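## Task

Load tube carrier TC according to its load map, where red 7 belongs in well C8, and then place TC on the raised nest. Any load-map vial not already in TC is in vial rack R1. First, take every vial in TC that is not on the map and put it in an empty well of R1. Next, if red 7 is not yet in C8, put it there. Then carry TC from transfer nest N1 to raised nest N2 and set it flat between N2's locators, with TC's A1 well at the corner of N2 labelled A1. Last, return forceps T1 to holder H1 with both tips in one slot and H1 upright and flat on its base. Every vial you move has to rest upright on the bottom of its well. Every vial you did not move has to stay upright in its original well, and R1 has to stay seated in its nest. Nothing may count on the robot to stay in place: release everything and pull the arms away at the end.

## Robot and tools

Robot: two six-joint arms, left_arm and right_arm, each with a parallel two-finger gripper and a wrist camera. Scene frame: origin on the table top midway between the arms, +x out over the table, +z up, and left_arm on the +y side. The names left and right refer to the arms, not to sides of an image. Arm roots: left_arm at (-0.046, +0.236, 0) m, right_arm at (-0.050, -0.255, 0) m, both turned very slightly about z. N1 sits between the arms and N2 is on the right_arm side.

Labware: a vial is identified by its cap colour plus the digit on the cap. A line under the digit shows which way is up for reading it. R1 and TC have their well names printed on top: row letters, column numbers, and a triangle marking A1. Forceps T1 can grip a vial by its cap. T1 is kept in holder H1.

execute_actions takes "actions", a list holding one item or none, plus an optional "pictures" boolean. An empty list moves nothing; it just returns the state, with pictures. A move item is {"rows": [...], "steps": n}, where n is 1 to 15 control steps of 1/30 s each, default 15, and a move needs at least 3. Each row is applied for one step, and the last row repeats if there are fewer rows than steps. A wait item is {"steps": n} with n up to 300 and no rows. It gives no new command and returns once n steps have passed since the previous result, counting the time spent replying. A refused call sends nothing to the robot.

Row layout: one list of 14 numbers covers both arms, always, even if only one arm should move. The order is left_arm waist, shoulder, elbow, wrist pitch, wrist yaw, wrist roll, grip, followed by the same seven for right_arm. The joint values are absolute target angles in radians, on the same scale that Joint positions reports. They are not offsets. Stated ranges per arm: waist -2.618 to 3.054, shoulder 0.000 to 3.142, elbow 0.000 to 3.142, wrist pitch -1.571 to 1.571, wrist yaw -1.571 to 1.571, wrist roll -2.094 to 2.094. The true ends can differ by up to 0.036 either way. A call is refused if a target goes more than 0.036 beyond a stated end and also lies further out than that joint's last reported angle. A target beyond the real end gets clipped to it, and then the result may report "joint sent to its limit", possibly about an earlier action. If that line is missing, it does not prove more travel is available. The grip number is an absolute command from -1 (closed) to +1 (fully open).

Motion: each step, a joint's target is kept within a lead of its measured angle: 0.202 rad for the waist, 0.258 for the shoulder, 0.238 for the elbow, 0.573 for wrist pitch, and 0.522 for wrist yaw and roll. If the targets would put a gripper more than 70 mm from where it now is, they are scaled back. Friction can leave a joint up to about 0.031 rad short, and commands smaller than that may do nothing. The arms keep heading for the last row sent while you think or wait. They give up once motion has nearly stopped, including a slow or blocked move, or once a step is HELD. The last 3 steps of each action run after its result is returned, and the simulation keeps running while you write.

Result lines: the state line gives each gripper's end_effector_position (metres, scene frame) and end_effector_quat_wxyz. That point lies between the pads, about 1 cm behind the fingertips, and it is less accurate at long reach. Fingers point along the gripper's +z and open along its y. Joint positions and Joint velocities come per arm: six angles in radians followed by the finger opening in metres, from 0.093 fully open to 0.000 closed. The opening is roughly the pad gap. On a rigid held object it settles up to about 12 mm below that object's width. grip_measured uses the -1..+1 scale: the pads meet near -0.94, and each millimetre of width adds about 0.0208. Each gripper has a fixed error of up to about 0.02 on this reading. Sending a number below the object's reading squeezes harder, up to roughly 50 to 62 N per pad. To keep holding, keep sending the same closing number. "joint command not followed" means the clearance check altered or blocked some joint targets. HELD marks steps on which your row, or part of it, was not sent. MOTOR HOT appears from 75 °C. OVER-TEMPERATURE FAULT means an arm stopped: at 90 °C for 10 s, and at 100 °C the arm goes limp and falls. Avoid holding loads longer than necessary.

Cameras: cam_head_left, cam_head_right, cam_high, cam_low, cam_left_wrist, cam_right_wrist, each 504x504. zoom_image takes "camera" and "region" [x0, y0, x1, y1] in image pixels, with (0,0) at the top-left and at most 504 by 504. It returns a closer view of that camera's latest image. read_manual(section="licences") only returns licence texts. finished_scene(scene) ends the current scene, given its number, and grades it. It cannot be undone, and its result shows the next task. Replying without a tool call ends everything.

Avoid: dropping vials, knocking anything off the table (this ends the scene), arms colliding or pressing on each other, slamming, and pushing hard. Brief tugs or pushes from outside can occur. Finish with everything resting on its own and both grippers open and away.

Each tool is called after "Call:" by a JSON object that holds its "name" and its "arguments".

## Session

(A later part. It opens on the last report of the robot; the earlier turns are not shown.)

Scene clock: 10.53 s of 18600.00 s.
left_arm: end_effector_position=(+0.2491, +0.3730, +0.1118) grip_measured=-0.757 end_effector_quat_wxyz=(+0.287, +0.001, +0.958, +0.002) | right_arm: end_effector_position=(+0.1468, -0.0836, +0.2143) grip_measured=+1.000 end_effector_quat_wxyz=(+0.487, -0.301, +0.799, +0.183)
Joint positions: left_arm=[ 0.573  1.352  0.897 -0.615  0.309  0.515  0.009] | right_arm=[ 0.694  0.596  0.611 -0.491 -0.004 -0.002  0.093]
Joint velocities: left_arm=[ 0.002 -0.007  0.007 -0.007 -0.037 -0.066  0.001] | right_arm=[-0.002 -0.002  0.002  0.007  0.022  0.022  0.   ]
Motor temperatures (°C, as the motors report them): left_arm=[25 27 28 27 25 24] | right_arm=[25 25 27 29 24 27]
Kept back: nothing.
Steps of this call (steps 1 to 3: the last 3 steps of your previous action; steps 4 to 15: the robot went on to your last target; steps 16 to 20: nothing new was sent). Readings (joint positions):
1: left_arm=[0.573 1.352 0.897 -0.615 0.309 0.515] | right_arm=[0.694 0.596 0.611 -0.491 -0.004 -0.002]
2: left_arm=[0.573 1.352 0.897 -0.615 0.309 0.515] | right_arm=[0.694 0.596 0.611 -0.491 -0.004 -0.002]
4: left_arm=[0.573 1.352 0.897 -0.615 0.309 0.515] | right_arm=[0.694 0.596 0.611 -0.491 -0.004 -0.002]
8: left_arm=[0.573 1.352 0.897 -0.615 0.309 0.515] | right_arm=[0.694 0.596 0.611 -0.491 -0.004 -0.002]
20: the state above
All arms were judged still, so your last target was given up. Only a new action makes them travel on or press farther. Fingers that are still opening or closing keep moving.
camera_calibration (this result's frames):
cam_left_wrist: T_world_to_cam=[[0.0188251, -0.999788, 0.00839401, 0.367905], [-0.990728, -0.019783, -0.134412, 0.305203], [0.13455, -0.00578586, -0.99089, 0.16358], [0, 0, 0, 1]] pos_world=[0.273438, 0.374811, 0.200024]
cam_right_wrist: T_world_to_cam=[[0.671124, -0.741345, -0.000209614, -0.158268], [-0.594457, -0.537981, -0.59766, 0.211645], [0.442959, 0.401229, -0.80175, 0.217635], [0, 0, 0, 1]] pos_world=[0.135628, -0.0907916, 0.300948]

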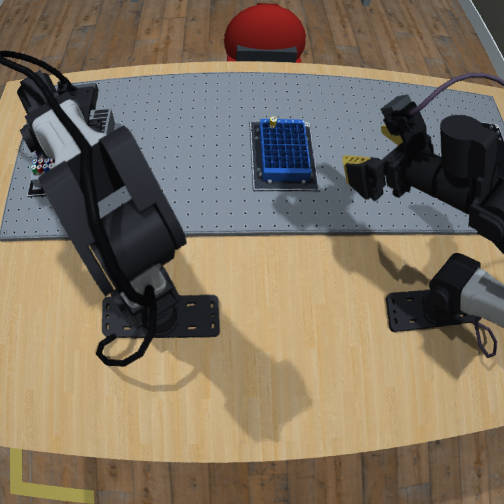

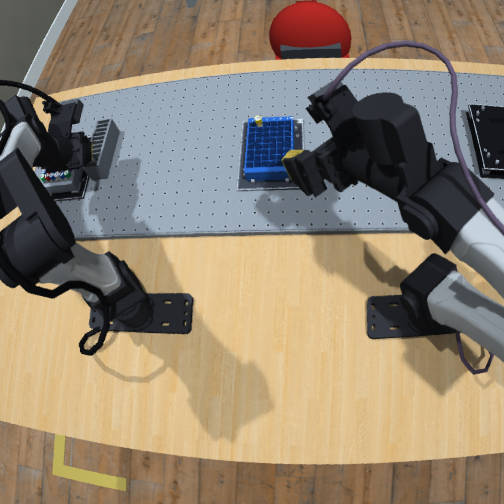

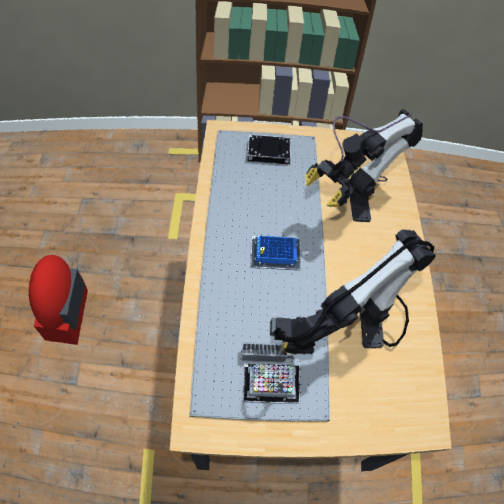

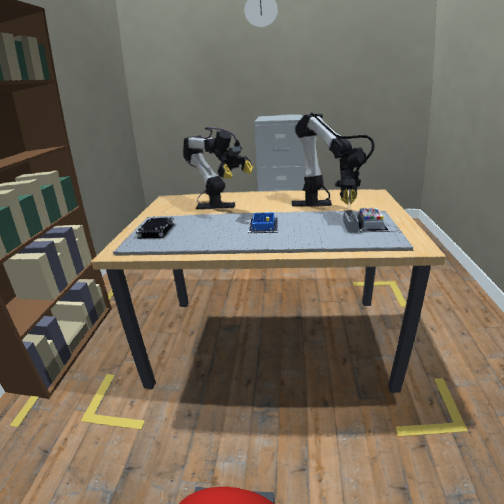

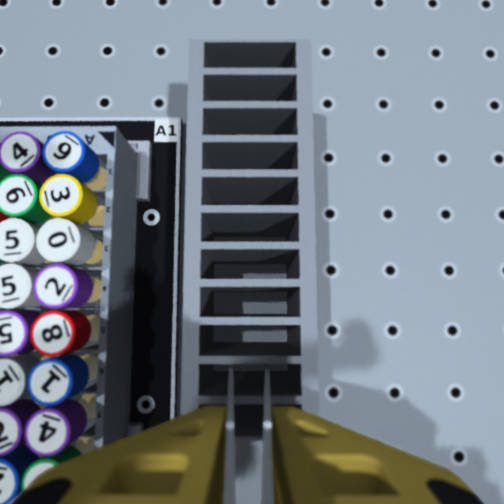

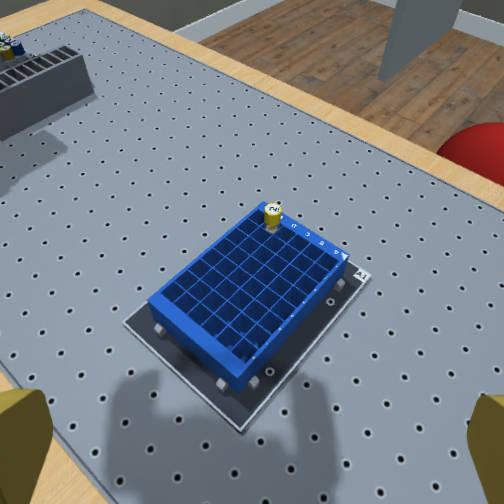

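Call:
{"name": "execute_actions", "arguments": {"actions": [{"rows":[[0.573,1.34,0.93,-0.66,0.309,0.515,-0.76,0.7,0.6,0.6,-0.5,0,0,1],[0.573,1.34,0.93,-0.67,0.309,0.515,-0.76,0.7,0.6,0.6,-0.5,0,0,1],[0.573,1.34,0.94,-0.68,0.309,0.515,-0.76,0.7,0.6,0.6,-0.5,0,0,1],[0.573,1.335,0.95,-0.70,0.309,0.515,-0.76,0.7,0.6,0.6,-0.5,0,0,1],[0.573,1.335,0.96,-0.71,0.309,0.515,-0.76,0.7,0.6,0.6,-0.5,0,0,1],[0.573,1.33,0.97,-0.72,0.309,0.515,-0.76,0.7,0.6,0.6,-0.5,0,0,1],[0.573,1.33,0.98,-0.73,0.309,0.515,-0.76,0.7,0.6,0.6,-0.5,0,0,1],[0.573,1.325,0.99,-0.745,0.309,0.515,-0.76,0.7,0.6,0.6,-0.5,0,0,1],[0.573,1.325,1.0,-0.755,0.309,0.515,-0.76,0.7,0.6,0.6,-0.5,0,0,1],[0.573,1.32,1.01,-0.765,0.309,0.515,-0.76,0.7,0.6,0.6,-0.5,0,0,1],[0.573,1.32,1.02,-0.78,0.309,0.515,-0.76,0.7,0.6,0.6,-0.5,0,0,1],[0.573,1.32,1.03,-0.79,0.309,0.515,-0.76,0.7,0.6,0.6,-0.5,0,0,1],[0.573,1.32,1.04,-0.80,0.309,0.515,-0.76,0.7,0.6,0.6,-0.5,0,0,1],[0.573,1.32,1.05,-0.81,0.309,0.515,-0.76,0.7,0.6,0.6,-0.5,0,0,1],[0.573,1.32,1.06,-0.82,0.309,0.515,-0.76,0.7,0.6,0.6,-0.5,0,0,1]]}]}}

Call:
{"name": "execute_actions", "arguments": {"actions": [{"rows":[[0.573,1.32,1.08,-0.84,0.309,0.515,-0.76,0.7,0.6,0.6,-0.5,0,0,1],[0.573,1.32,1.10,-0.86,0.309,0.515,-0.76,0.7,0.6,0.6,-0.5,0,0,1],[0.573,1.32,1.12,-0.88,0.309,0.515,-0.76,0.7,0.6,0.6,-0.5,0,0,1],[0.573,1.32,1.14,-0.90,0.309,0.515,-0.76,0.7,0.6,0.6,-0.5,0,0,1],[0.573,1.32,1.16,-0.92,0.309,0.515,-0.76,0.7,0.6,0.6,-0.5,0,0,1],[0.573,1.33,1.18,-0.94,0.309,0.515,-0.76,0.7,0.6,0.6,-0.5,0,0,1],[0.573,1.33,1.20,-0.96,0.309,0.515,-0.76,0.7,0.6,0.6,-0.5,0,0,1],[0.573,1.33,1.22,-0.975,0.309,0.515,-0.76,0.7,0.6,0.6,-0.5,0,0,1],[0.573,1.34,1.24,-0.985,0.309,0.515,-0.76,0.7,0.6,0.6,-0.5,0,0,1],[0.573,1.34,1.255,-0.985,0.309,0.515,-0.76,0.7,0.6,0.6,-0.5,0,0,1]]}]}}

Call:
{"name": "execute_actions", "arguments": {"actions": [{"steps":20}], "pictures": true}}

Call:
{"name": "zoom_image", "arguments": {"camera": "cam_low", "region": [310,150,400,240]}}

Scene clock: 11.60 s of 18600.00 s.
left_arm: end_effector_position=(+0.2485, +0.3726, +0.1327) grip_measured=-0.757 end_effector_quat_wxyz=(+0.278, -0.001, +0.961, -0.004) | right_arm: end_effector_position=(+0.1468, -0.0836, +0.2143) grip_measured=+1.000 end_effector_quat_wxyz=(+0.487, -0.301, +0.799, +0.183)
Joint positions: left_arm=[ 0.573  1.352  0.991 -0.731  0.309  0.515  0.009] | right_arm=[ 0.694  0.596  0.611 -0.491 -0.004 -0.002  0.093]
Joint velocities: left_arm=[-0.012 -0.002  0.31  -0.33  -0.022 -0.037 -0.   ] | right_arm=[ 0.012 -0.012 -0.002 -0.081  0.037  0.051  0.   ]
Motor temperatures (°C, as the motors report them): left_arm=[25 27 29 27 25 24] | right_arm=[25 25 27 29 24 27]
Steps of this call (steps 1 to 20: nothing new was sent; steps 21 to 32: the first 12 steps of this action). Readings (joint positions):
21: left_arm=[0.573 1.352 0.899 -0.619 0.309 0.515] | right_arm=[0.694 0.596 0.611 -0.491 -0.004 -0.002]
22: left_arm=[0.573 1.352 0.902 -0.626 0.309 0.515] | right_arm=[0.694 0.596 0.611 -0.491 -0.004 -0.002]
24: left_arm=[0.573 1.352 0.912 -0.646 0.309 0.515] | right_arm=[0.694 0.596 0.611 -0.491 -0.004 -0.002]
28: left_arm=[0.573 1.352 0.949 -0.689 0.309 0.515] | right_arm=[0.694 0.596 0.611 -0.491 -0.004 -0.002]
32: the state above

Scene clock: 12.10 s of 18600.00 s.
left_arm: end_effector_position=(+0.2547, +0.3767, +0.1969) grip_measured=-0.757 end_effector_quat_wxyz=(+0.292, +0.002, +0.956, +0.006) | right_arm: end_effector_position=(+0.1468, -0.0836, +0.2143) grip_measured=+1.000 end_effector_quat_wxyz=(+0.487, -0.301, +0.799, +0.183)
Joint positions: left_arm=[ 0.573  1.352  1.23  -0.935  0.309  0.515  0.009] | right_arm=[ 0.694  0.596  0.611 -0.491 -0.004 -0.002  0.093]
Joint velocities: left_arm=[-0.007  0.007  0.242 -0.168 -0.022 -0.081 -0.001] | right_arm=[-0.002 -0.007 -0.002 -0.037 -0.022 -0.066  0.   ]
Motor temperatures (°C, as the motors report them): left_arm=[25 28 29 27 25 24] | right_arm=[25 25 27 29 24 27]
Steps of this call (steps 1 to 3: the last 3 steps of your previous action; steps 4 to 15: the first 12 steps of this action). Readings (joint positions):
4: left_arm=[0.573 1.352 1.032 -0.776 0.309 0.515] | right_arm=[0.694 0.596 0.611 -0.491 -0.004 -0.002]
5: left_arm=[0.573 1.352 1.045 -0.792 0.309 0.515] | right_arm=[0.694 0.596 0.611 -0.491 -0.004 -0.002]
7: left_arm=[0.573 1.352 1.081 -0.825 0.309 0.515] | right_arm=[0.694 0.596 0.611 -0.491 -0.004 -0.002]
11: left_arm=[0.573 1.352 1.164 -0.892 0.309 0.515] | right_arm=[0.694 0.596 0.611 -0.491 -0.004 -0.002]
15: the state above

Scene clock: 12.77 s of 18600.00 s.
left_arm: end_effector_position=(+0.2492, +0.3730, +0.1954) grip_measured=-0.757 end_effector_quat_wxyz=(+0.280, -0.001, +0.960, -0.003) | right_arm: end_effector_position=(+0.1468, -0.0836, +0.2143) grip_measured=+1.000 end_effector_quat_wxyz=(+0.487, -0.301, +0.799, +0.183)
Joint positions: left_arm=[ 0.573  1.352  1.238 -0.974  0.309  0.515  0.009] | right_arm=[ 0.694  0.596  0.611 -0.491 -0.004 -0.002  0.093]
Joint velocities: left_arm=[ 0.002 -0.012  0.007 -0.066 -0.051 -0.022 -0.   ] | right_arm=[-0.022  0.002 -0.002 -0.037 -0.066 -0.066  0.   ]
Motor temperatures (°C, as the motors report them): left_arm=[25 28 29 27 25 24] | right_arm=[25 25 27 29 24 27]
Kept back: nothing.
Steps of this call (steps 1 to 3: the last 3 steps of your previous action; steps 4 to 20: the robot went on to your last target). Readings (joint positions):
1: left_arm=[0.573 1.352 1.236 -0.938 0.309 0.515] | right_arm=[0.694 0.596 0.611 -0.491 -0.004 -0.002]
2: left_arm=[0.573 1.352 1.238 -0.942 0.309 0.515] | right_arm=[0.694 0.596 0.611 -0.491 -0.004 -0.002]
4: left_arm=[0.573 1.352 1.238 -0.954 0.309 0.515] | right_arm=[0.694 0.596 0.611 -0.491 -0.004 -0.002]
8: left_arm=[0.573 1.352 1.238 -0.967 0.309 0.515] | right_arm=[0.694 0.596 0.611 -0.491 -0.004 -0.002]
20: the state above
camera_calibration (this result's frames):
cam_left_wrist: T_world_to_cam=[[0.0190223, -0.999655, 0.0181346, 0.365241], [-0.992615, -0.0210555, -0.119466, 0.314517], [0.119806, -0.0157281, -0.992673, 0.25408], [0, 0, 0, 1]] pos_world=[0.274806, 0.375734, 0.283169]
cam_right_wrist: T_world_to_cam=[[0.671124, -0.741345, -0.000209614, -0.158268], [-0.594457, -0.537981, -0.59766, 0.211645], [0.442959, 0.401229, -0.80175, 0.217635], [0, 0, 0, 1]] pos_world=[0.135628, -0.0907916, 0.300948]

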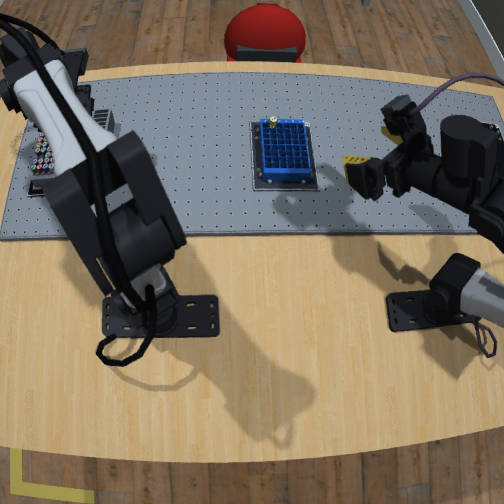

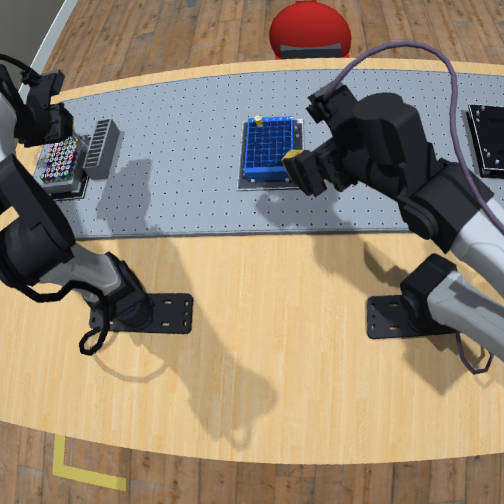

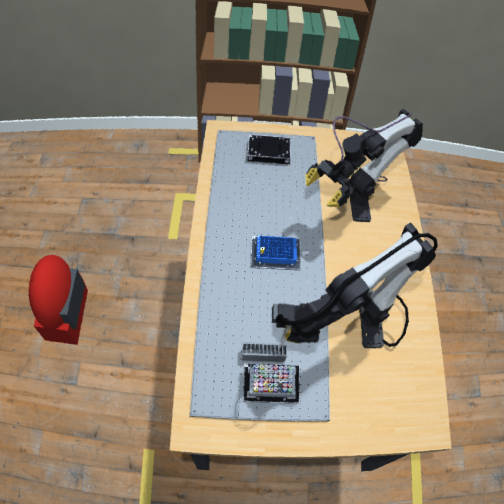

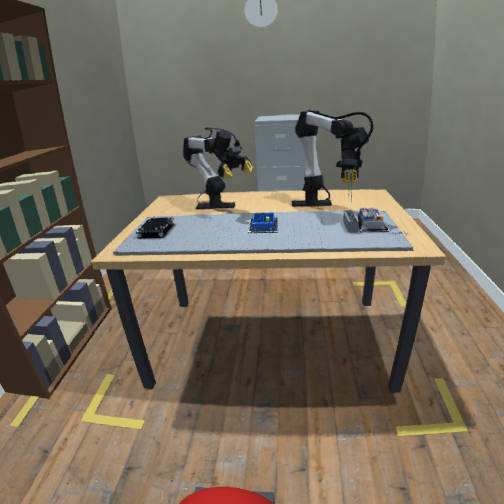

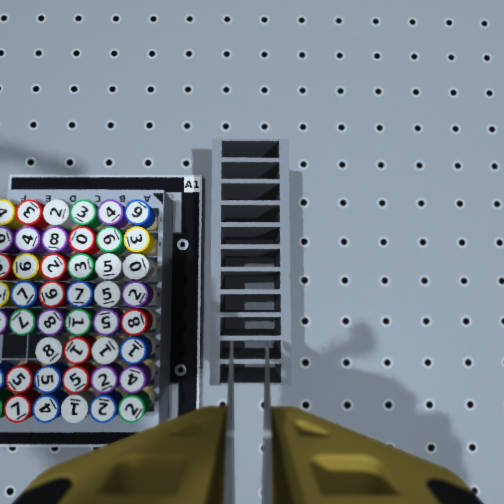

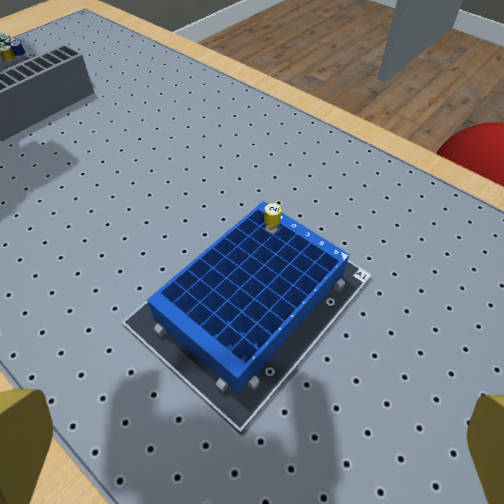

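Region (310, 150, 400, 240) of cam_low's 504x504 image, scaled by 5.600, with more detail than that image has.

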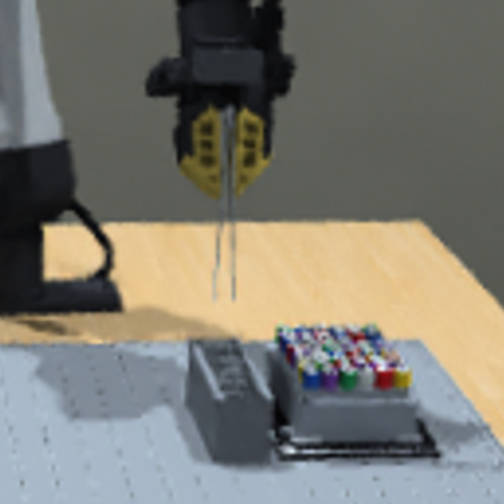

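Call:
{"name": "execute_actions", "arguments": {"actions": [{"rows":[[0.60,1.37,1.25,-0.96,0.26,0.43,-0.76,0.7,0.6,0.6,-0.5,0,0,1],[0.60,1.37,1.25,-0.96,0.26,0.43,-0.76,0.7,0.6,0.6,-0.5,0,0,1],[0.63,1.39,1.27,-0.94,0.21,0.35,-0.76,0.7,0.6,0.6,-0.5,0,0,1],[0.63,1.39,1.27,-0.94,0.21,0.35,-0.76,0.7,0.6,0.6,-0.5,0,0,1],[0.66,1.40,1.28,-0.92,0.16,0.26,-0.76,0.7,0.6,0.6,-0.5,0,0,1],[0.66,1.40,1.28,-0.92,0.16,0.26,-0.76,0.7,0.6,0.6,-0.5,0,0,1],[0.69,1.42,1.29,-0.90,0.10,0.17,-0.76,0.7,0.6,0.6,-0.5,0,0,1],[0.69,1.42,1.29,-0.90,0.10,0.17,-0.76,0.7,0.6,0.6,-0.5,0,0,1],[0.72,1.435,1.30,-0.88,0.05,0.08,-0.76,0.7,0.6,0.6,-0.5,0,0,1],[0.72,1.435,1.30,-0.88,0.05,0.08,-0.76,0.7,0.6,0.6,-0.5,0,0,1],[0.744,1.45,1.308,-0.86,-0.009,-0.006,-0.76,0.7,0.6,0.6,-0.5,0,0,1]]}]}}

Call:
{"name": "execute_actions", "arguments": {"actions": [{"steps":30}], "pictures": true}}

Scene clock: 13.60 s of 18600.00 s.
left_arm: end_effector_position=(+0.2245, +0.4592, +0.1885) grip_measured=-0.757 end_effector_quat_wxyz=(+0.249, -0.266, +0.929, +0.067) | right_arm: end_effector_position=(+0.1468, -0.0836, +0.2143) grip_measured=+1.000 end_effector_quat_wxyz=(+0.487, -0.301, +0.799, +0.183)
Joint positions: left_arm=[ 0.717  1.423  1.28  -0.915  0.097  0.154  0.009] | right_arm=[ 0.694  0.596  0.611 -0.491 -0.004 -0.002  0.093]
Joint velocities: left_arm=[ 0.354  0.227  0.105  0.3   -0.769 -1.106  0.   ] | right_arm=[ 0.002  0.002  0.002  0.007 -0.007  0.051  0.   ]
Motor temperatures (°C, as the motors report them): left_arm=[25 28 29 27 25 24] | right_arm=[25 25 28 29 24 27]
Steps of this call (steps 1 to 13: the robot went on to your last target; steps 14 to 25: the first 12 steps of this action). Readings (joint positions):
14: left_arm=[0.574 1.352 1.238 -0.974 0.305 0.505] | right_arm=[0.694 0.596 0.611 -0.491 -0.004 -0.002]
15: left_arm=[0.578 1.352 1.238 -0.974 0.298 0.491] | right_arm=[0.694 0.596 0.611 -0.491 -0.004 -0.002]
17: left_arm=[0.596 1.358 1.243 -0.973 0.275 0.446] | right_arm=[0.694 0.596 0.611 -0.491 -0.004 -0.002]
21: left_arm=[0.658 1.388 1.261 -0.950 0.197 0.314] | right_arm=[0.694 0.596 0.611 -0.491 -0.004 -0.002]
25: the state above

Scene clock: 14.60 s of 18600.00 s.
left_arm: end_effector_position=(+0.2150, +0.4825, +0.1888) grip_measured=-0.757 end_effector_quat_wxyz=(+0.246, -0.356, +0.896, +0.098) | right_arm: end_effector_position=(+0.1468, -0.0836, +0.2143) grip_measured=+1.000 end_effector_quat_wxyz=(+0.487, -0.301, +0.799, +0.183)
Joint positions: left_arm=[ 0.737  1.436  1.284 -0.883  0.    -0.     0.009] | right_arm=[ 0.694  0.596  0.611 -0.491 -0.004 -0.002  0.093]
Joint velocities: left_arm=[ 0.012  0.012 -0.012  0.007 -0.037 -0.037 -0.001] | right_arm=[ 0.012  0.002 -0.007 -0.066 -0.022 -0.022  0.   ]
Motor temperatures (°C, as the motors report them): left_arm=[25 28 29 27 25 24] | right_arm=[25 25 28 30 24 27]
Kept back: nothing.
Steps of this call (steps 1 to 3: the last 3 steps of your previous action; steps 4 to 30: the robot went on to your last target). Readings (joint positions):
1: left_arm=[0.728 1.429 1.282 -0.906 0.075 0.123] | right_arm=[0.694 0.596 0.611 -0.491 -0.004 -0.002]
2: left_arm=[0.734 1.434 1.284 -0.900 0.058 0.098] | right_arm=[0.694 0.596 0.611 -0.491 -0.004 -0.002]
4: left_arm=[0.737 1.436 1.284 -0.892 0.034 0.062] | right_arm=[0.694 0.596 0.611 -0.491 -0.004 -0.002]
8: left_arm=[0.737 1.436 1.284 -0.886 0.014 0.025] | right_arm=[0.694 0.596 0.611 -0.491 -0.004 -0.002]
30: the state above
All arms were judged still, so your last target was given up. Only a new action makes them travel on or press farther. Fingers that are still opening or closing keep moving.
camera_calibration (this result's frames):
cam_left_wrist: T_world_to_cam=[[0.701006, -0.713047, 0.0124588, 0.191581], [-0.709518, -0.699086, -0.0886685, 0.54256], [0.0719345, 0.0533174, -0.995983, 0.230942], [0, 0, 0, 1]] pos_world=[0.234044, 0.50359, 0.275735]
cam_right_wrist: T_world_to_cam=[[0.671124, -0.741345, -0.000209614, -0.158268], [-0.594457, -0.537981, -0.59766, 0.211645], [0.442959, 0.401229, -0.80175, 0.217635], [0, 0, 0, 1]] pos_world=[0.135628, -0.0907916, 0.300948]

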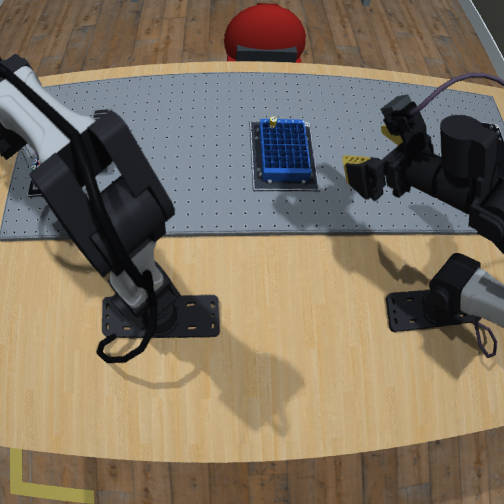

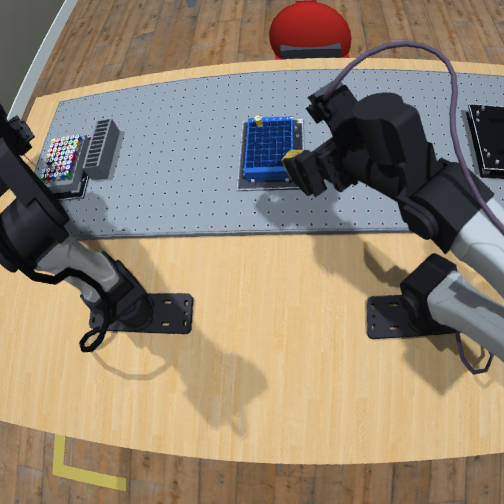

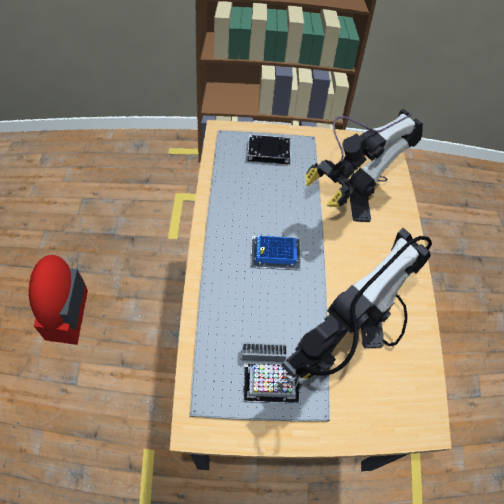

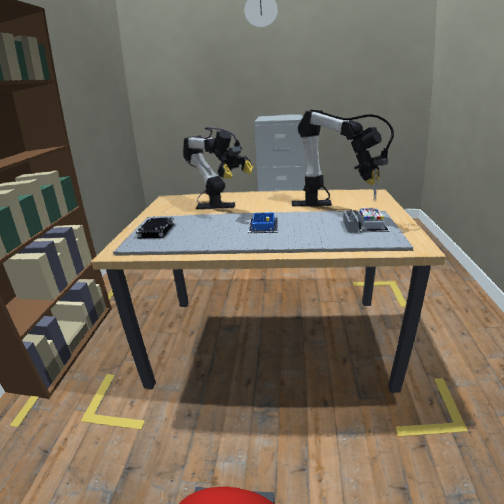

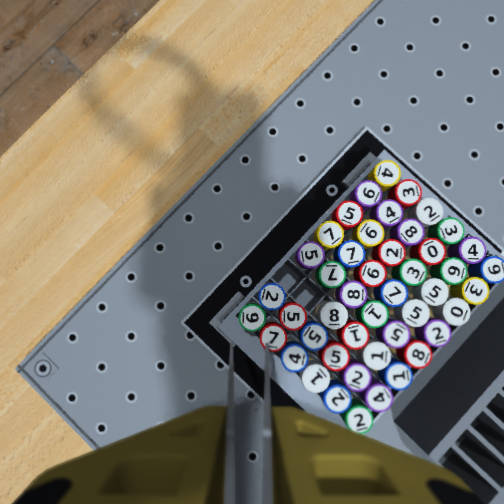

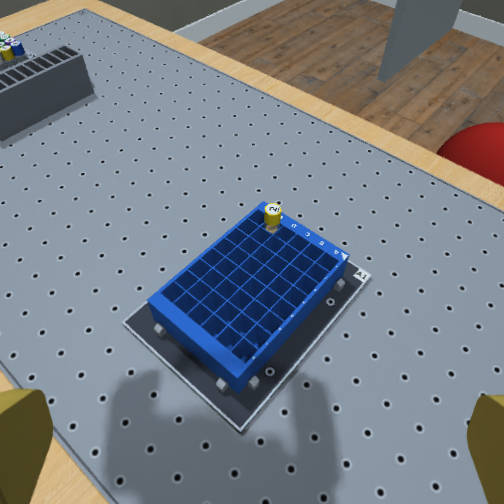

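Call:
{"name": "execute_actions", "arguments": {"actions": [{"rows":[[0.694,1.45,1.237,-0.822,-0.009,-0.006,-0.76,0.7,0.6,0.6,-0.5,0,0,1]]}]}}

Call:
{"name": "execute_actions", "arguments": {"actions": [{"steps":15}], "pictures": true}}

Call:
{"name": "zoom_image", "arguments": {"camera": "cam_low", "region": [340,170,410,240]}}

Scene clock: 15.17 s of 18600.00 s.
left_arm: end_effector_position=(+0.2231, +0.4745, +0.1800) grip_measured=-0.757 end_effector_quat_wxyz=(+0.247, -0.342, +0.902, +0.095) | right_arm: end_effector_position=(+0.1468, -0.0836, +0.2143) grip_measured=+1.000 end_effector_quat_wxyz=(+0.487, -0.301, +0.799, +0.183)
Joint positions: left_arm=[ 0.704  1.436  1.249 -0.848 -0.003 -0.     0.009] | right_arm=[ 0.694  0.596  0.611 -0.491 -0.004 -0.002  0.093]
Joint velocities: left_arm=[ 0.002 -0.012 -0.007 -0.066 -0.022  0.007 -0.   ] | right_arm=[ 0.012 -0.017  0.007  0.066  0.081 -0.037  0.   ]
Motor temperatures (°C, as the motors report them): left_arm=[25 28 29 27 25 24] | right_arm=[25 25 28 30 24 27]
Steps of this call (steps 1 to 5: nothing new was sent; steps 6 to 17: the first 12 steps of this action). Readings (joint positions):
6: left_arm=[0.734 1.436 1.279 -0.876 -0.002 -0.000] | right_arm=[0.694 0.596 0.611 -0.491 -0.004 -0.002]
7: left_arm=[0.727 1.436 1.272 -0.866 -0.003 -0.000] | right_arm=[0.694 0.596 0.611 -0.491 -0.004 -0.002]
9: left_arm=[0.711 1.436 1.256 -0.858 -0.003 -0.000] | right_arm=[0.694 0.596 0.611 -0.491 -0.004 -0.002]
13: left_arm=[0.704 1.436 1.249 -0.855 -0.003 -0.000] | right_arm=[0.694 0.596 0.611 -0.491 -0.004 -0.002]
17: the state above

Scene clock: 15.67 s of 18600.00 s.
left_arm: end_effector_position=(+0.2236, +0.4750, +0.1804) grip_measured=-0.757 end_effector_quat_wxyz=(+0.248, -0.342, +0.901, +0.096) | right_arm: end_effector_position=(+0.1468, -0.0836, +0.2143) grip_measured=+1.000 end_effector_quat_wxyz=(+0.487, -0.301, +0.799, +0.183)
Joint positions: left_arm=[ 0.704  1.436  1.249 -0.845 -0.003 -0.     0.009] | right_arm=[ 0.694  0.596  0.611 -0.491 -0.004 -0.002  0.093]
Joint velocities: left_arm=[-0.007 -0.012  0.007  0.037 -0.037 -0.066 -0.001] | right_arm=[-0.002 -0.017  0.012  0.007 -0.051 -0.022  0.   ]
Motor temperatures (°C, as the motors report them): left_arm=[25 28 29 27 25 24] | right_arm=[25 25 28 30 24 27]
Kept back: nothing.
Steps of this call (steps 1 to 3: the last 3 steps of your previous action; steps 4 to 15: the robot went on to your last target). Readings (joint positions):
1: left_arm=[0.704 1.436 1.249 -0.848 -0.003 -0.000] | right_arm=[0.694 0.596 0.611 -0.491 -0.004 -0.002]
2: left_arm=[0.704 1.436 1.249 -0.847 -0.003 -0.000] | right_arm=[0.694 0.596 0.611 -0.491 -0.004 -0.002]
4: left_arm=[0.704 1.436 1.249 -0.846 -0.003 -0.000] | right_arm=[0.694 0.596 0.611 -0.491 -0.004 -0.002]
8: left_arm=[0.704 1.436 1.249 -0.845 -0.003 -0.000] | right_arm=[0.694 0.596 0.611 -0.491 -0.004 -0.002]
15: the state above
All arms were judged still, so your last target was given up. Only a new action makes them travel on or press farther. Fingers that are still opening or closing keep moving.
camera_calibration (this result's frames):
cam_left_wrist: T_world_to_cam=[[0.678633, -0.734417, 0.00944049, 0.196037], [-0.730762, -0.676435, -0.0917741, 0.537205], [0.0737864, 0.0553822, -0.995735, 0.220965], [0, 0, 0, 1]] pos_world=[0.243228, 0.49512, 0.267473]
cam_right_wrist: T_world_to_cam=[[0.671124, -0.741345, -0.000209614, -0.158268], [-0.594457, -0.537981, -0.59766, 0.211645], [0.442959, 0.401229, -0.80175, 0.217635], [0, 0, 0, 1]] pos_world=[0.135628, -0.0907916, 0.300948]

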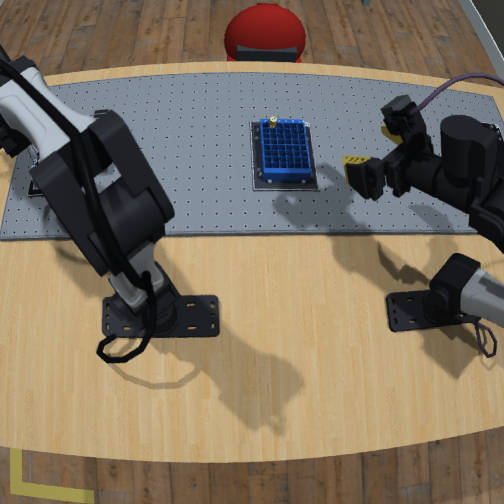

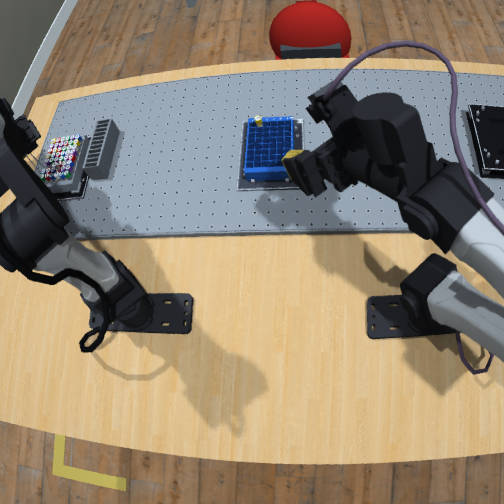

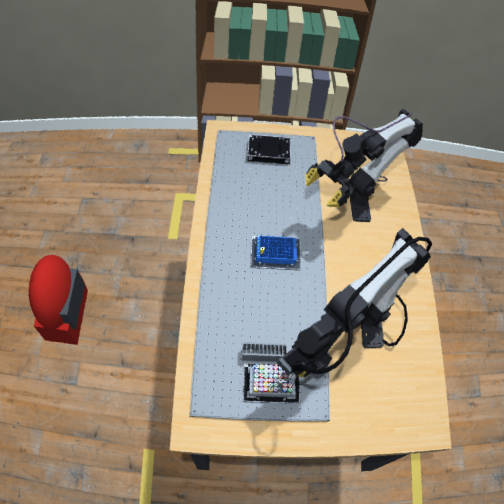

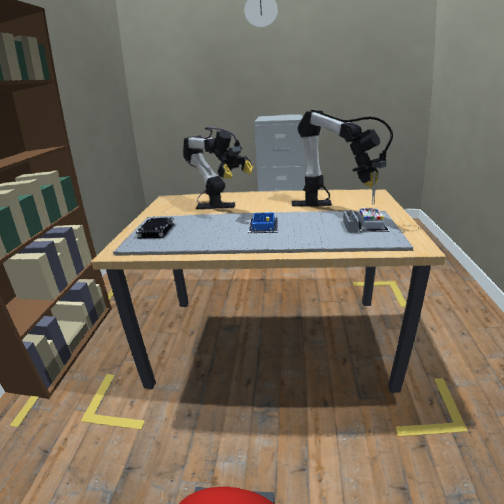

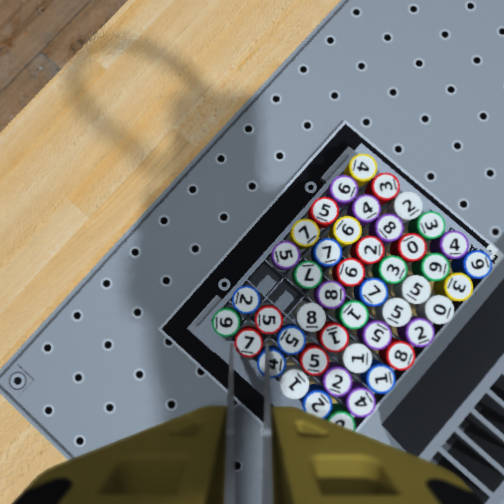

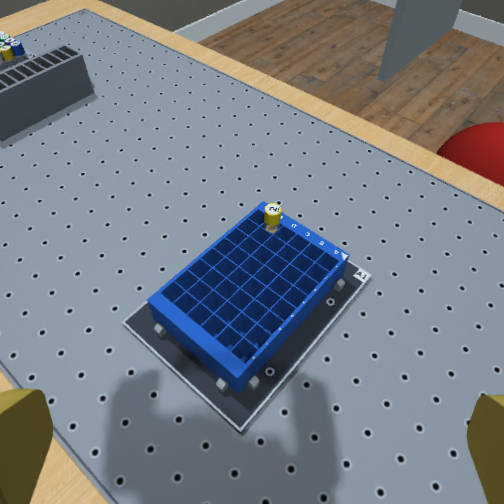

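Region (340, 170, 410, 240) of cam_low's 504x504 image, scaled by 7.200, with more detail than that image has.

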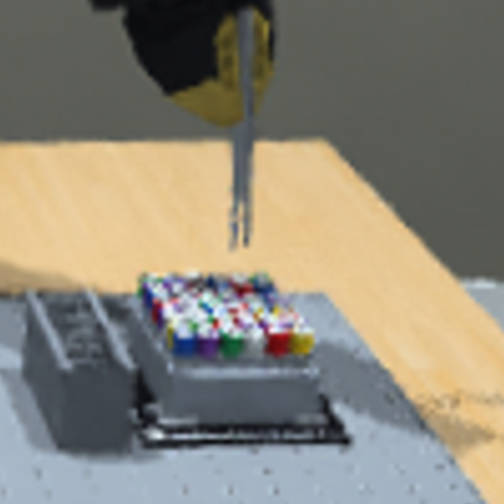

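Call:
{"name": "execute_actions", "arguments": {"actions": [{"rows":[[0.694,1.45,1.18,-0.772,-0.009,-0.006,-0.745,0.7,0.6,0.6,-0.5,0,0,1]]}]}}

Call:
{"name": "execute_actions", "arguments": {"actions": [{"steps":15}], "pictures": true}}

Call:
{"name": "zoom_image", "arguments": {"camera": "cam_low", "region": [340,170,410,240]}}

Call:
{"name": "zoom_image", "arguments": {"camera": "cam_left_wrist", "region": [180,280,320,420]}}

Scene clock: 16.23 s of 18600.00 s.
left_arm: end_effector_position=(+0.2221, +0.4737, +0.1635) grip_measured=-0.747 end_effector_quat_wxyz=(+0.242, -0.343, +0.903, +0.093) | right_arm: end_effector_position=(+0.1468, -0.0836, +0.2143) grip_measured=+1.000 end_effector_quat_wxyz=(+0.487, -0.301, +0.799, +0.183)
Joint positions: left_arm=[ 0.704  1.438  1.19  -0.798 -0.003 -0.     0.009] | right_arm=[ 0.694  0.596  0.611 -0.491 -0.004 -0.002  0.093]
Joint velocities: left_arm=[ 0.002  0.002 -0.002 -0.037  0.007  0.066 -0.001] | right_arm=[-0.002 -0.012 -0.007 -0.022 -0.066  0.007  0.   ]
Motor temperatures (°C, as the motors report them): left_arm=[25 28 30 27 25 24] | right_arm=[25 25 28 30 24 27]
Steps of this call (steps 1 to 5: nothing new was sent; steps 6 to 17: the first 12 steps of this action). Readings (joint positions):
6: left_arm=[0.704 1.436 1.241 -0.835 -0.003 -0.000] | right_arm=[0.694 0.596 0.611 -0.491 -0.004 -0.002]
7: left_arm=[0.704 1.436 1.229 -0.820 -0.003 -0.000] | right_arm=[0.694 0.596 0.611 -0.491 -0.004 -0.002]
9: left_arm=[0.704 1.437 1.203 -0.811 -0.003 -0.000] | right_arm=[0.694 0.596 0.611 -0.491 -0.004 -0.002]
13: left_arm=[0.704 1.438 1.190 -0.805 -0.003 -0.000] | right_arm=[0.694 0.596 0.611 -0.491 -0.004 -0.002]
17: the state above

Scene clock: 16.73 s of 18600.00 s.
left_arm: end_effector_position=(+0.2226, +0.4741, +0.1639) grip_measured=-0.747 end_effector_quat_wxyz=(+0.243, -0.343, +0.903, +0.094) | right_arm: end_effector_position=(+0.1468, -0.0836, +0.2143) grip_measured=+1.000 end_effector_quat_wxyz=(+0.487, -0.301, +0.799, +0.183)
Joint positions: left_arm=[ 0.704  1.438  1.19  -0.795 -0.003 -0.     0.009] | right_arm=[ 0.694  0.596  0.611 -0.491 -0.004 -0.002  0.093]
Joint velocities: left_arm=[-0.012 -0.012 -0.017  0.007  0.007 -0.022 -0.001] | right_arm=[-0.012  0.007  0.012  0.022 -0.051  0.037  0.   ]
Motor temperatures (°C, as the motors report them): left_arm=[25 28 30 27 25 24] | right_arm=[25 25 28 30 24 27]
Kept back: nothing.
Steps of this call (steps 1 to 3: the last 3 steps of your previous action; steps 4 to 15: the robot went on to your last target). Readings (joint positions):
1: left_arm=[0.704 1.438 1.190 -0.798 -0.003 -0.000] | right_arm=[0.694 0.596 0.611 -0.491 -0.004 -0.002]
2: left_arm=[0.704 1.438 1.190 -0.797 -0.003 -0.000] | right_arm=[0.694 0.596 0.611 -0.491 -0.004 -0.002]
4: left_arm=[0.704 1.438 1.190 -0.796 -0.003 -0.000] | right_arm=[0.694 0.596 0.611 -0.491 -0.004 -0.002]
8: left_arm=[0.704 1.438 1.190 -0.795 -0.003 -0.000] | right_arm=[0.694 0.596 0.611 -0.491 -0.004 -0.002]
15: the state above
All arms were judged still, so your last target was given up. Only a new action makes them travel on or press farther. Fingers that are still opening or closing keep moving.
camera_calibration (this result's frames):
cam_left_wrist: T_world_to_cam=[[0.678707, -0.734351, 0.00920726, 0.196211], [-0.731454, -0.677047, -0.0811356, 0.533113], [0.0658158, 0.0483326, -0.996661, 0.209892], [0, 0, 0, 1]] pos_world=[0.242963, 0.494886, 0.250639]
cam_right_wrist: T_world_to_cam=[[0.671124, -0.741345, -0.000209614, -0.158268], [-0.594457, -0.537981, -0.59766, 0.211645], [0.442959, 0.401229, -0.80175, 0.217635], [0, 0, 0, 1]] pos_world=[0.135628, -0.0907916, 0.300948]

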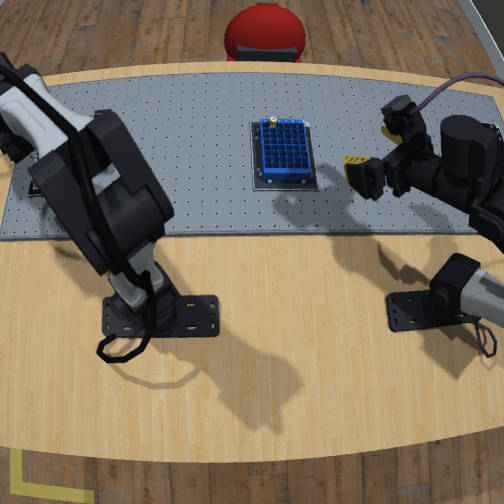

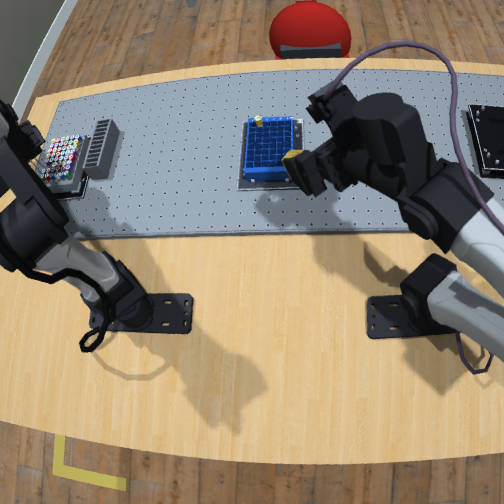

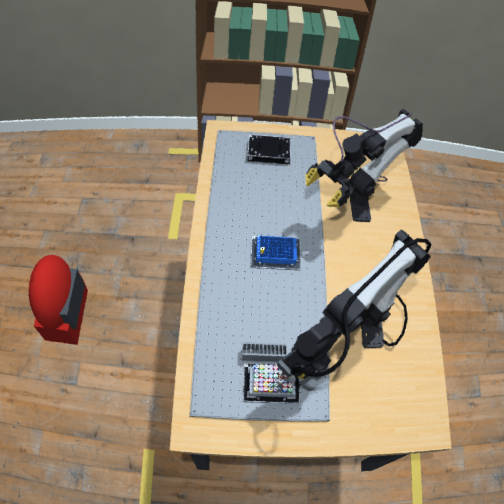

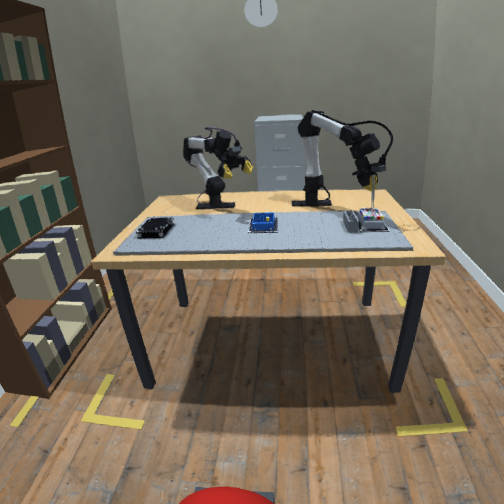

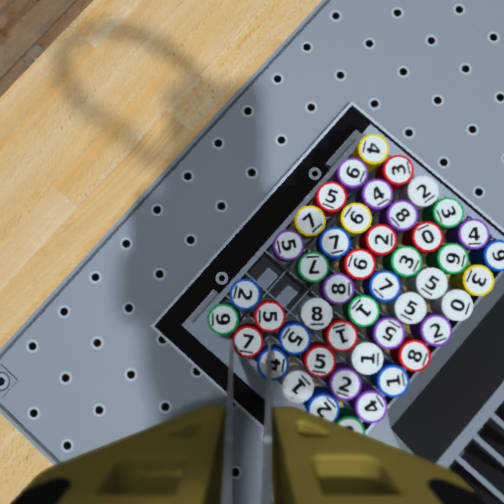

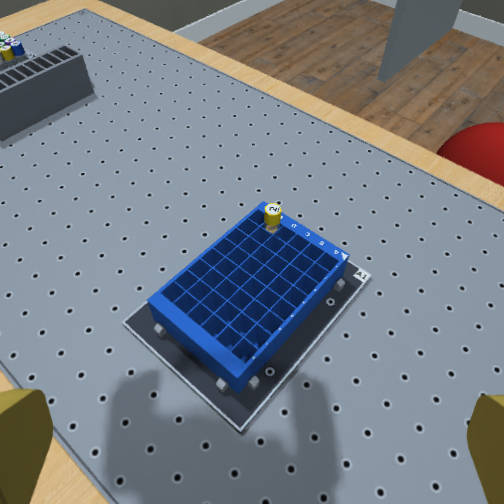

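Region (340, 170, 410, 240) of cam_low's 504x504 image, scaled by 7.200, with more detail than that image has.

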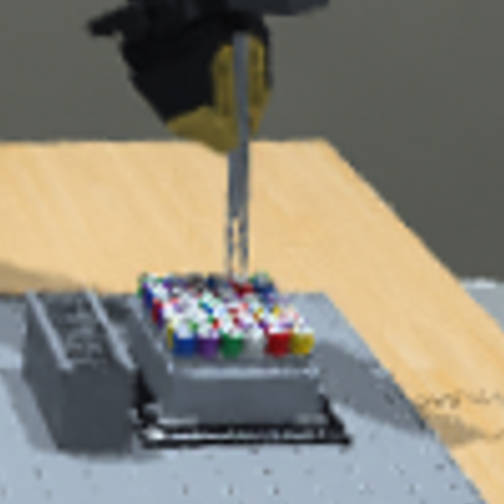

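Region (180, 280, 320, 420) of cam_left_wrist's 504x504 image, scaled by 3.600, with more detail than that image has.

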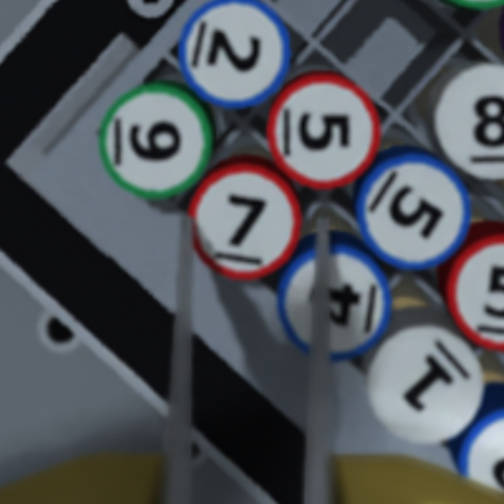

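Call:
{"name": "execute_actions", "arguments": {"actions": [{"rows":[[0.694,1.45,1.18,-0.764,-0.016,-0.006,-0.745,0.7,0.6,0.6,-0.5,0,0,1]]}]}}

Call:
{"name": "execute_actions", "arguments": {"actions": [{"steps":10}], "pictures": true}}

Call:
{"name": "zoom_image", "arguments": {"camera": "cam_left_wrist", "region": [180,280,320,420]}}

Scene clock: 17.23 s of 18600.00 s.
left_arm: end_effector_position=(+0.2235, +0.4755, +0.1648) grip_measured=-0.747 end_effector_quat_wxyz=(+0.246, -0.343, +0.901, +0.096) | right_arm: end_effector_position=(+0.1468, -0.0836, +0.2143) grip_measured=+1.000 end_effector_quat_wxyz=(+0.487, -0.301, +0.799, +0.183)
Joint positions: left_arm=[ 0.704  1.438  1.19  -0.787 -0.006 -0.     0.009] | right_arm=[ 0.694  0.596  0.611 -0.491 -0.004 -0.002  0.093]
Joint velocities: left_arm=[-0.012  0.007  0.017 -0.037 -0.022 -0.037  0.   ] | right_arm=[-0.002 -0.022 -0.017 -0.022 -0.037  0.022  0.   ]
Motor temperatures (°C, as the motors report them): left_arm=[25 28 30 27 25 24] | right_arm=[25 25 28 30 24 27]
Steps of this call (steps 1 to 3: nothing new was sent; steps 4 to 15: the first 12 steps of this action). Readings (joint positions):
4: left_arm=[0.704 1.438 1.190 -0.794 -0.004 -0.000] | right_arm=[0.694 0.596 0.611 -0.491 -0.004 -0.002]
5: left_arm=[0.704 1.438 1.190 -0.793 -0.004 -0.000] | right_arm=[0.694 0.596 0.611 -0.491 -0.004 -0.002]
7: left_arm=[0.704 1.438 1.190 -0.790 -0.005 -0.000] | right_arm=[0.694 0.596 0.611 -0.491 -0.004 -0.002]
11: left_arm=[0.704 1.438 1.190 -0.788 -0.006 -0.000] | right_arm=[0.694 0.596 0.611 -0.491 -0.004 -0.002]
15: the state above

Scene clock: 17.57 s of 18600.00 s.
left_arm: end_effector_position=(+0.2235, +0.4756, +0.1649) grip_measured=-0.747 end_effector_quat_wxyz=(+0.247, -0.343, +0.901, +0.097) | right_arm: end_effector_position=(+0.1468, -0.0836, +0.2143) grip_measured=+1.000 end_effector_quat_wxyz=(+0.487, -0.301, +0.799, +0.183)
Joint positions: left_arm=[ 0.704  1.438  1.19  -0.787 -0.006 -0.     0.009] | right_arm=[ 0.694  0.596  0.611 -0.491 -0.004 -0.002  0.093]
Joint velocities: left_arm=[ 0.002 -0.027 -0.002  0.007  0.007 -0.051 -0.   ] | right_arm=[-0.007  0.007  0.002 -0.022  0.022  0.007  0.   ]
Motor temperatures (°C, as the motors report them): left_arm=[25 28 30 28 25 24] | right_arm=[25 25 28 30 24 27]
Kept back: nothing.
Steps of this call (steps 1 to 3: the last 3 steps of your previous action; steps 4 to 10: the robot went on to your last target). Readings (joint positions):
1: left_arm=[0.704 1.438 1.190 -0.787 -0.006 -0.000] | right_arm=[0.694 0.596 0.611 -0.491 -0.004 -0.002]
2: left_arm=[0.704 1.438 1.190 -0.787 -0.006 -0.000] | right_arm=[0.694 0.596 0.611 -0.491 -0.004 -0.002]
4: left_arm=[0.704 1.438 1.190 -0.787 -0.006 -0.000] | right_arm=[0.694 0.596 0.611 -0.491 -0.004 -0.002]
8: left_arm=[0.704 1.438 1.190 -0.787 -0.006 -0.000] | right_arm=[0.694 0.596 0.611 -0.491 -0.004 -0.002]
10: the state above
camera_calibration (this result's frames):
cam_left_wrist: T_world_to_cam=[[0.67981, -0.733357, 0.00675933, 0.196364], [-0.730042, -0.677559, -0.0891764, 0.536124], [0.069978, 0.0556883, -0.995993, 0.206205], [0, 0, 0, 1]] pos_world=[0.243473, 0.495778, 0.251861]
cam_right_wrist: T_world_to_cam=[[0.671124, -0.741345, -0.000209614, -0.158268], [-0.594457, -0.537981, -0.59766, 0.211645], [0.442959, 0.401229, -0.80175, 0.217635], [0, 0, 0, 1]] pos_world=[0.135628, -0.0907916, 0.300948]

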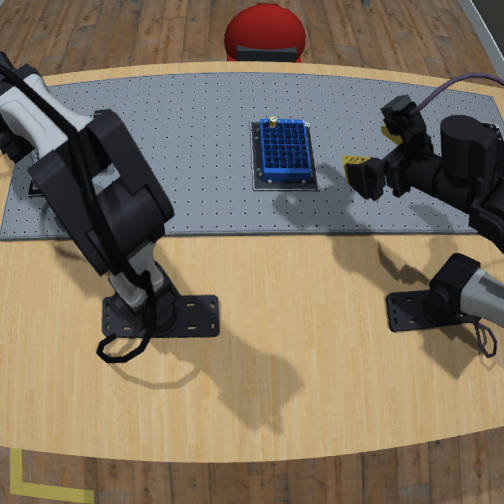

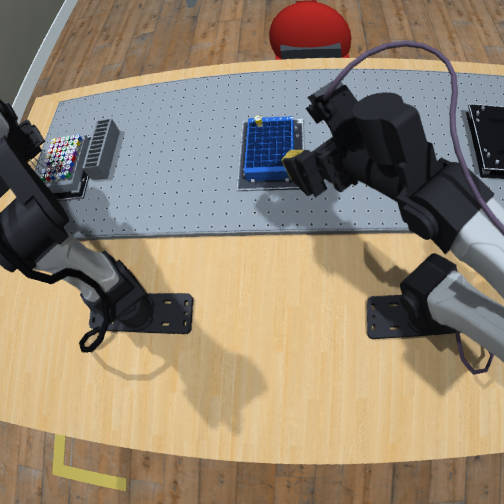

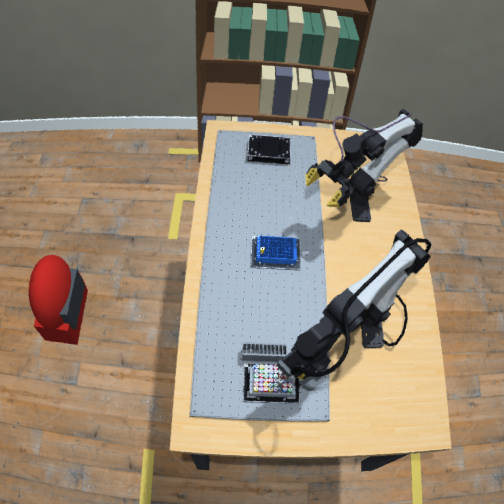

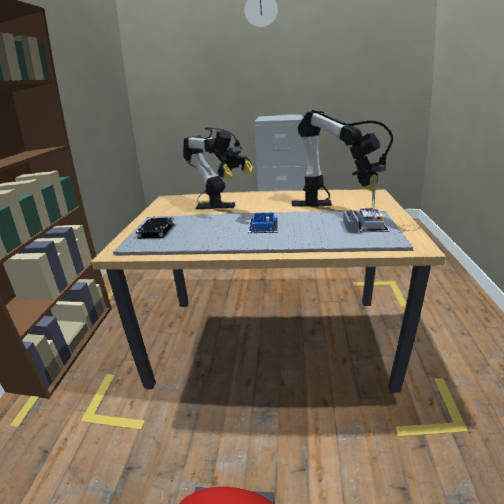

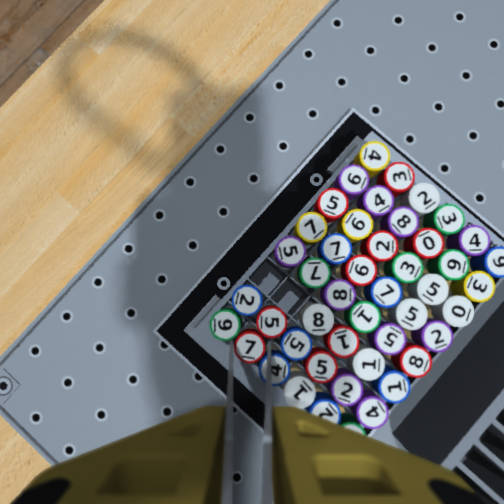

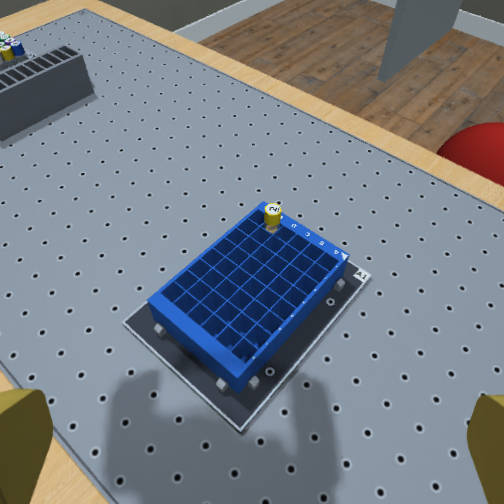

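Region (180, 280, 320, 420) of cam_left_wrist's 504x504 image, scaled by 3.600, with more detail than that image has.

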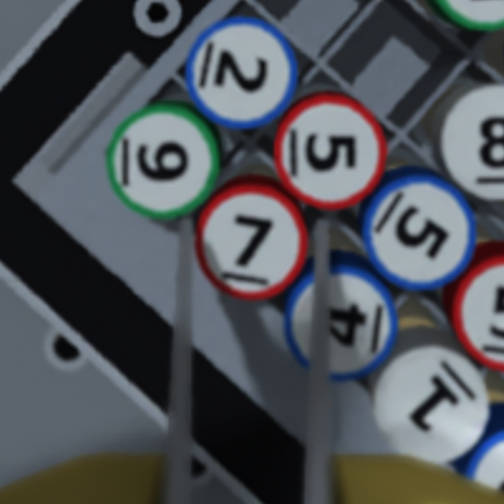

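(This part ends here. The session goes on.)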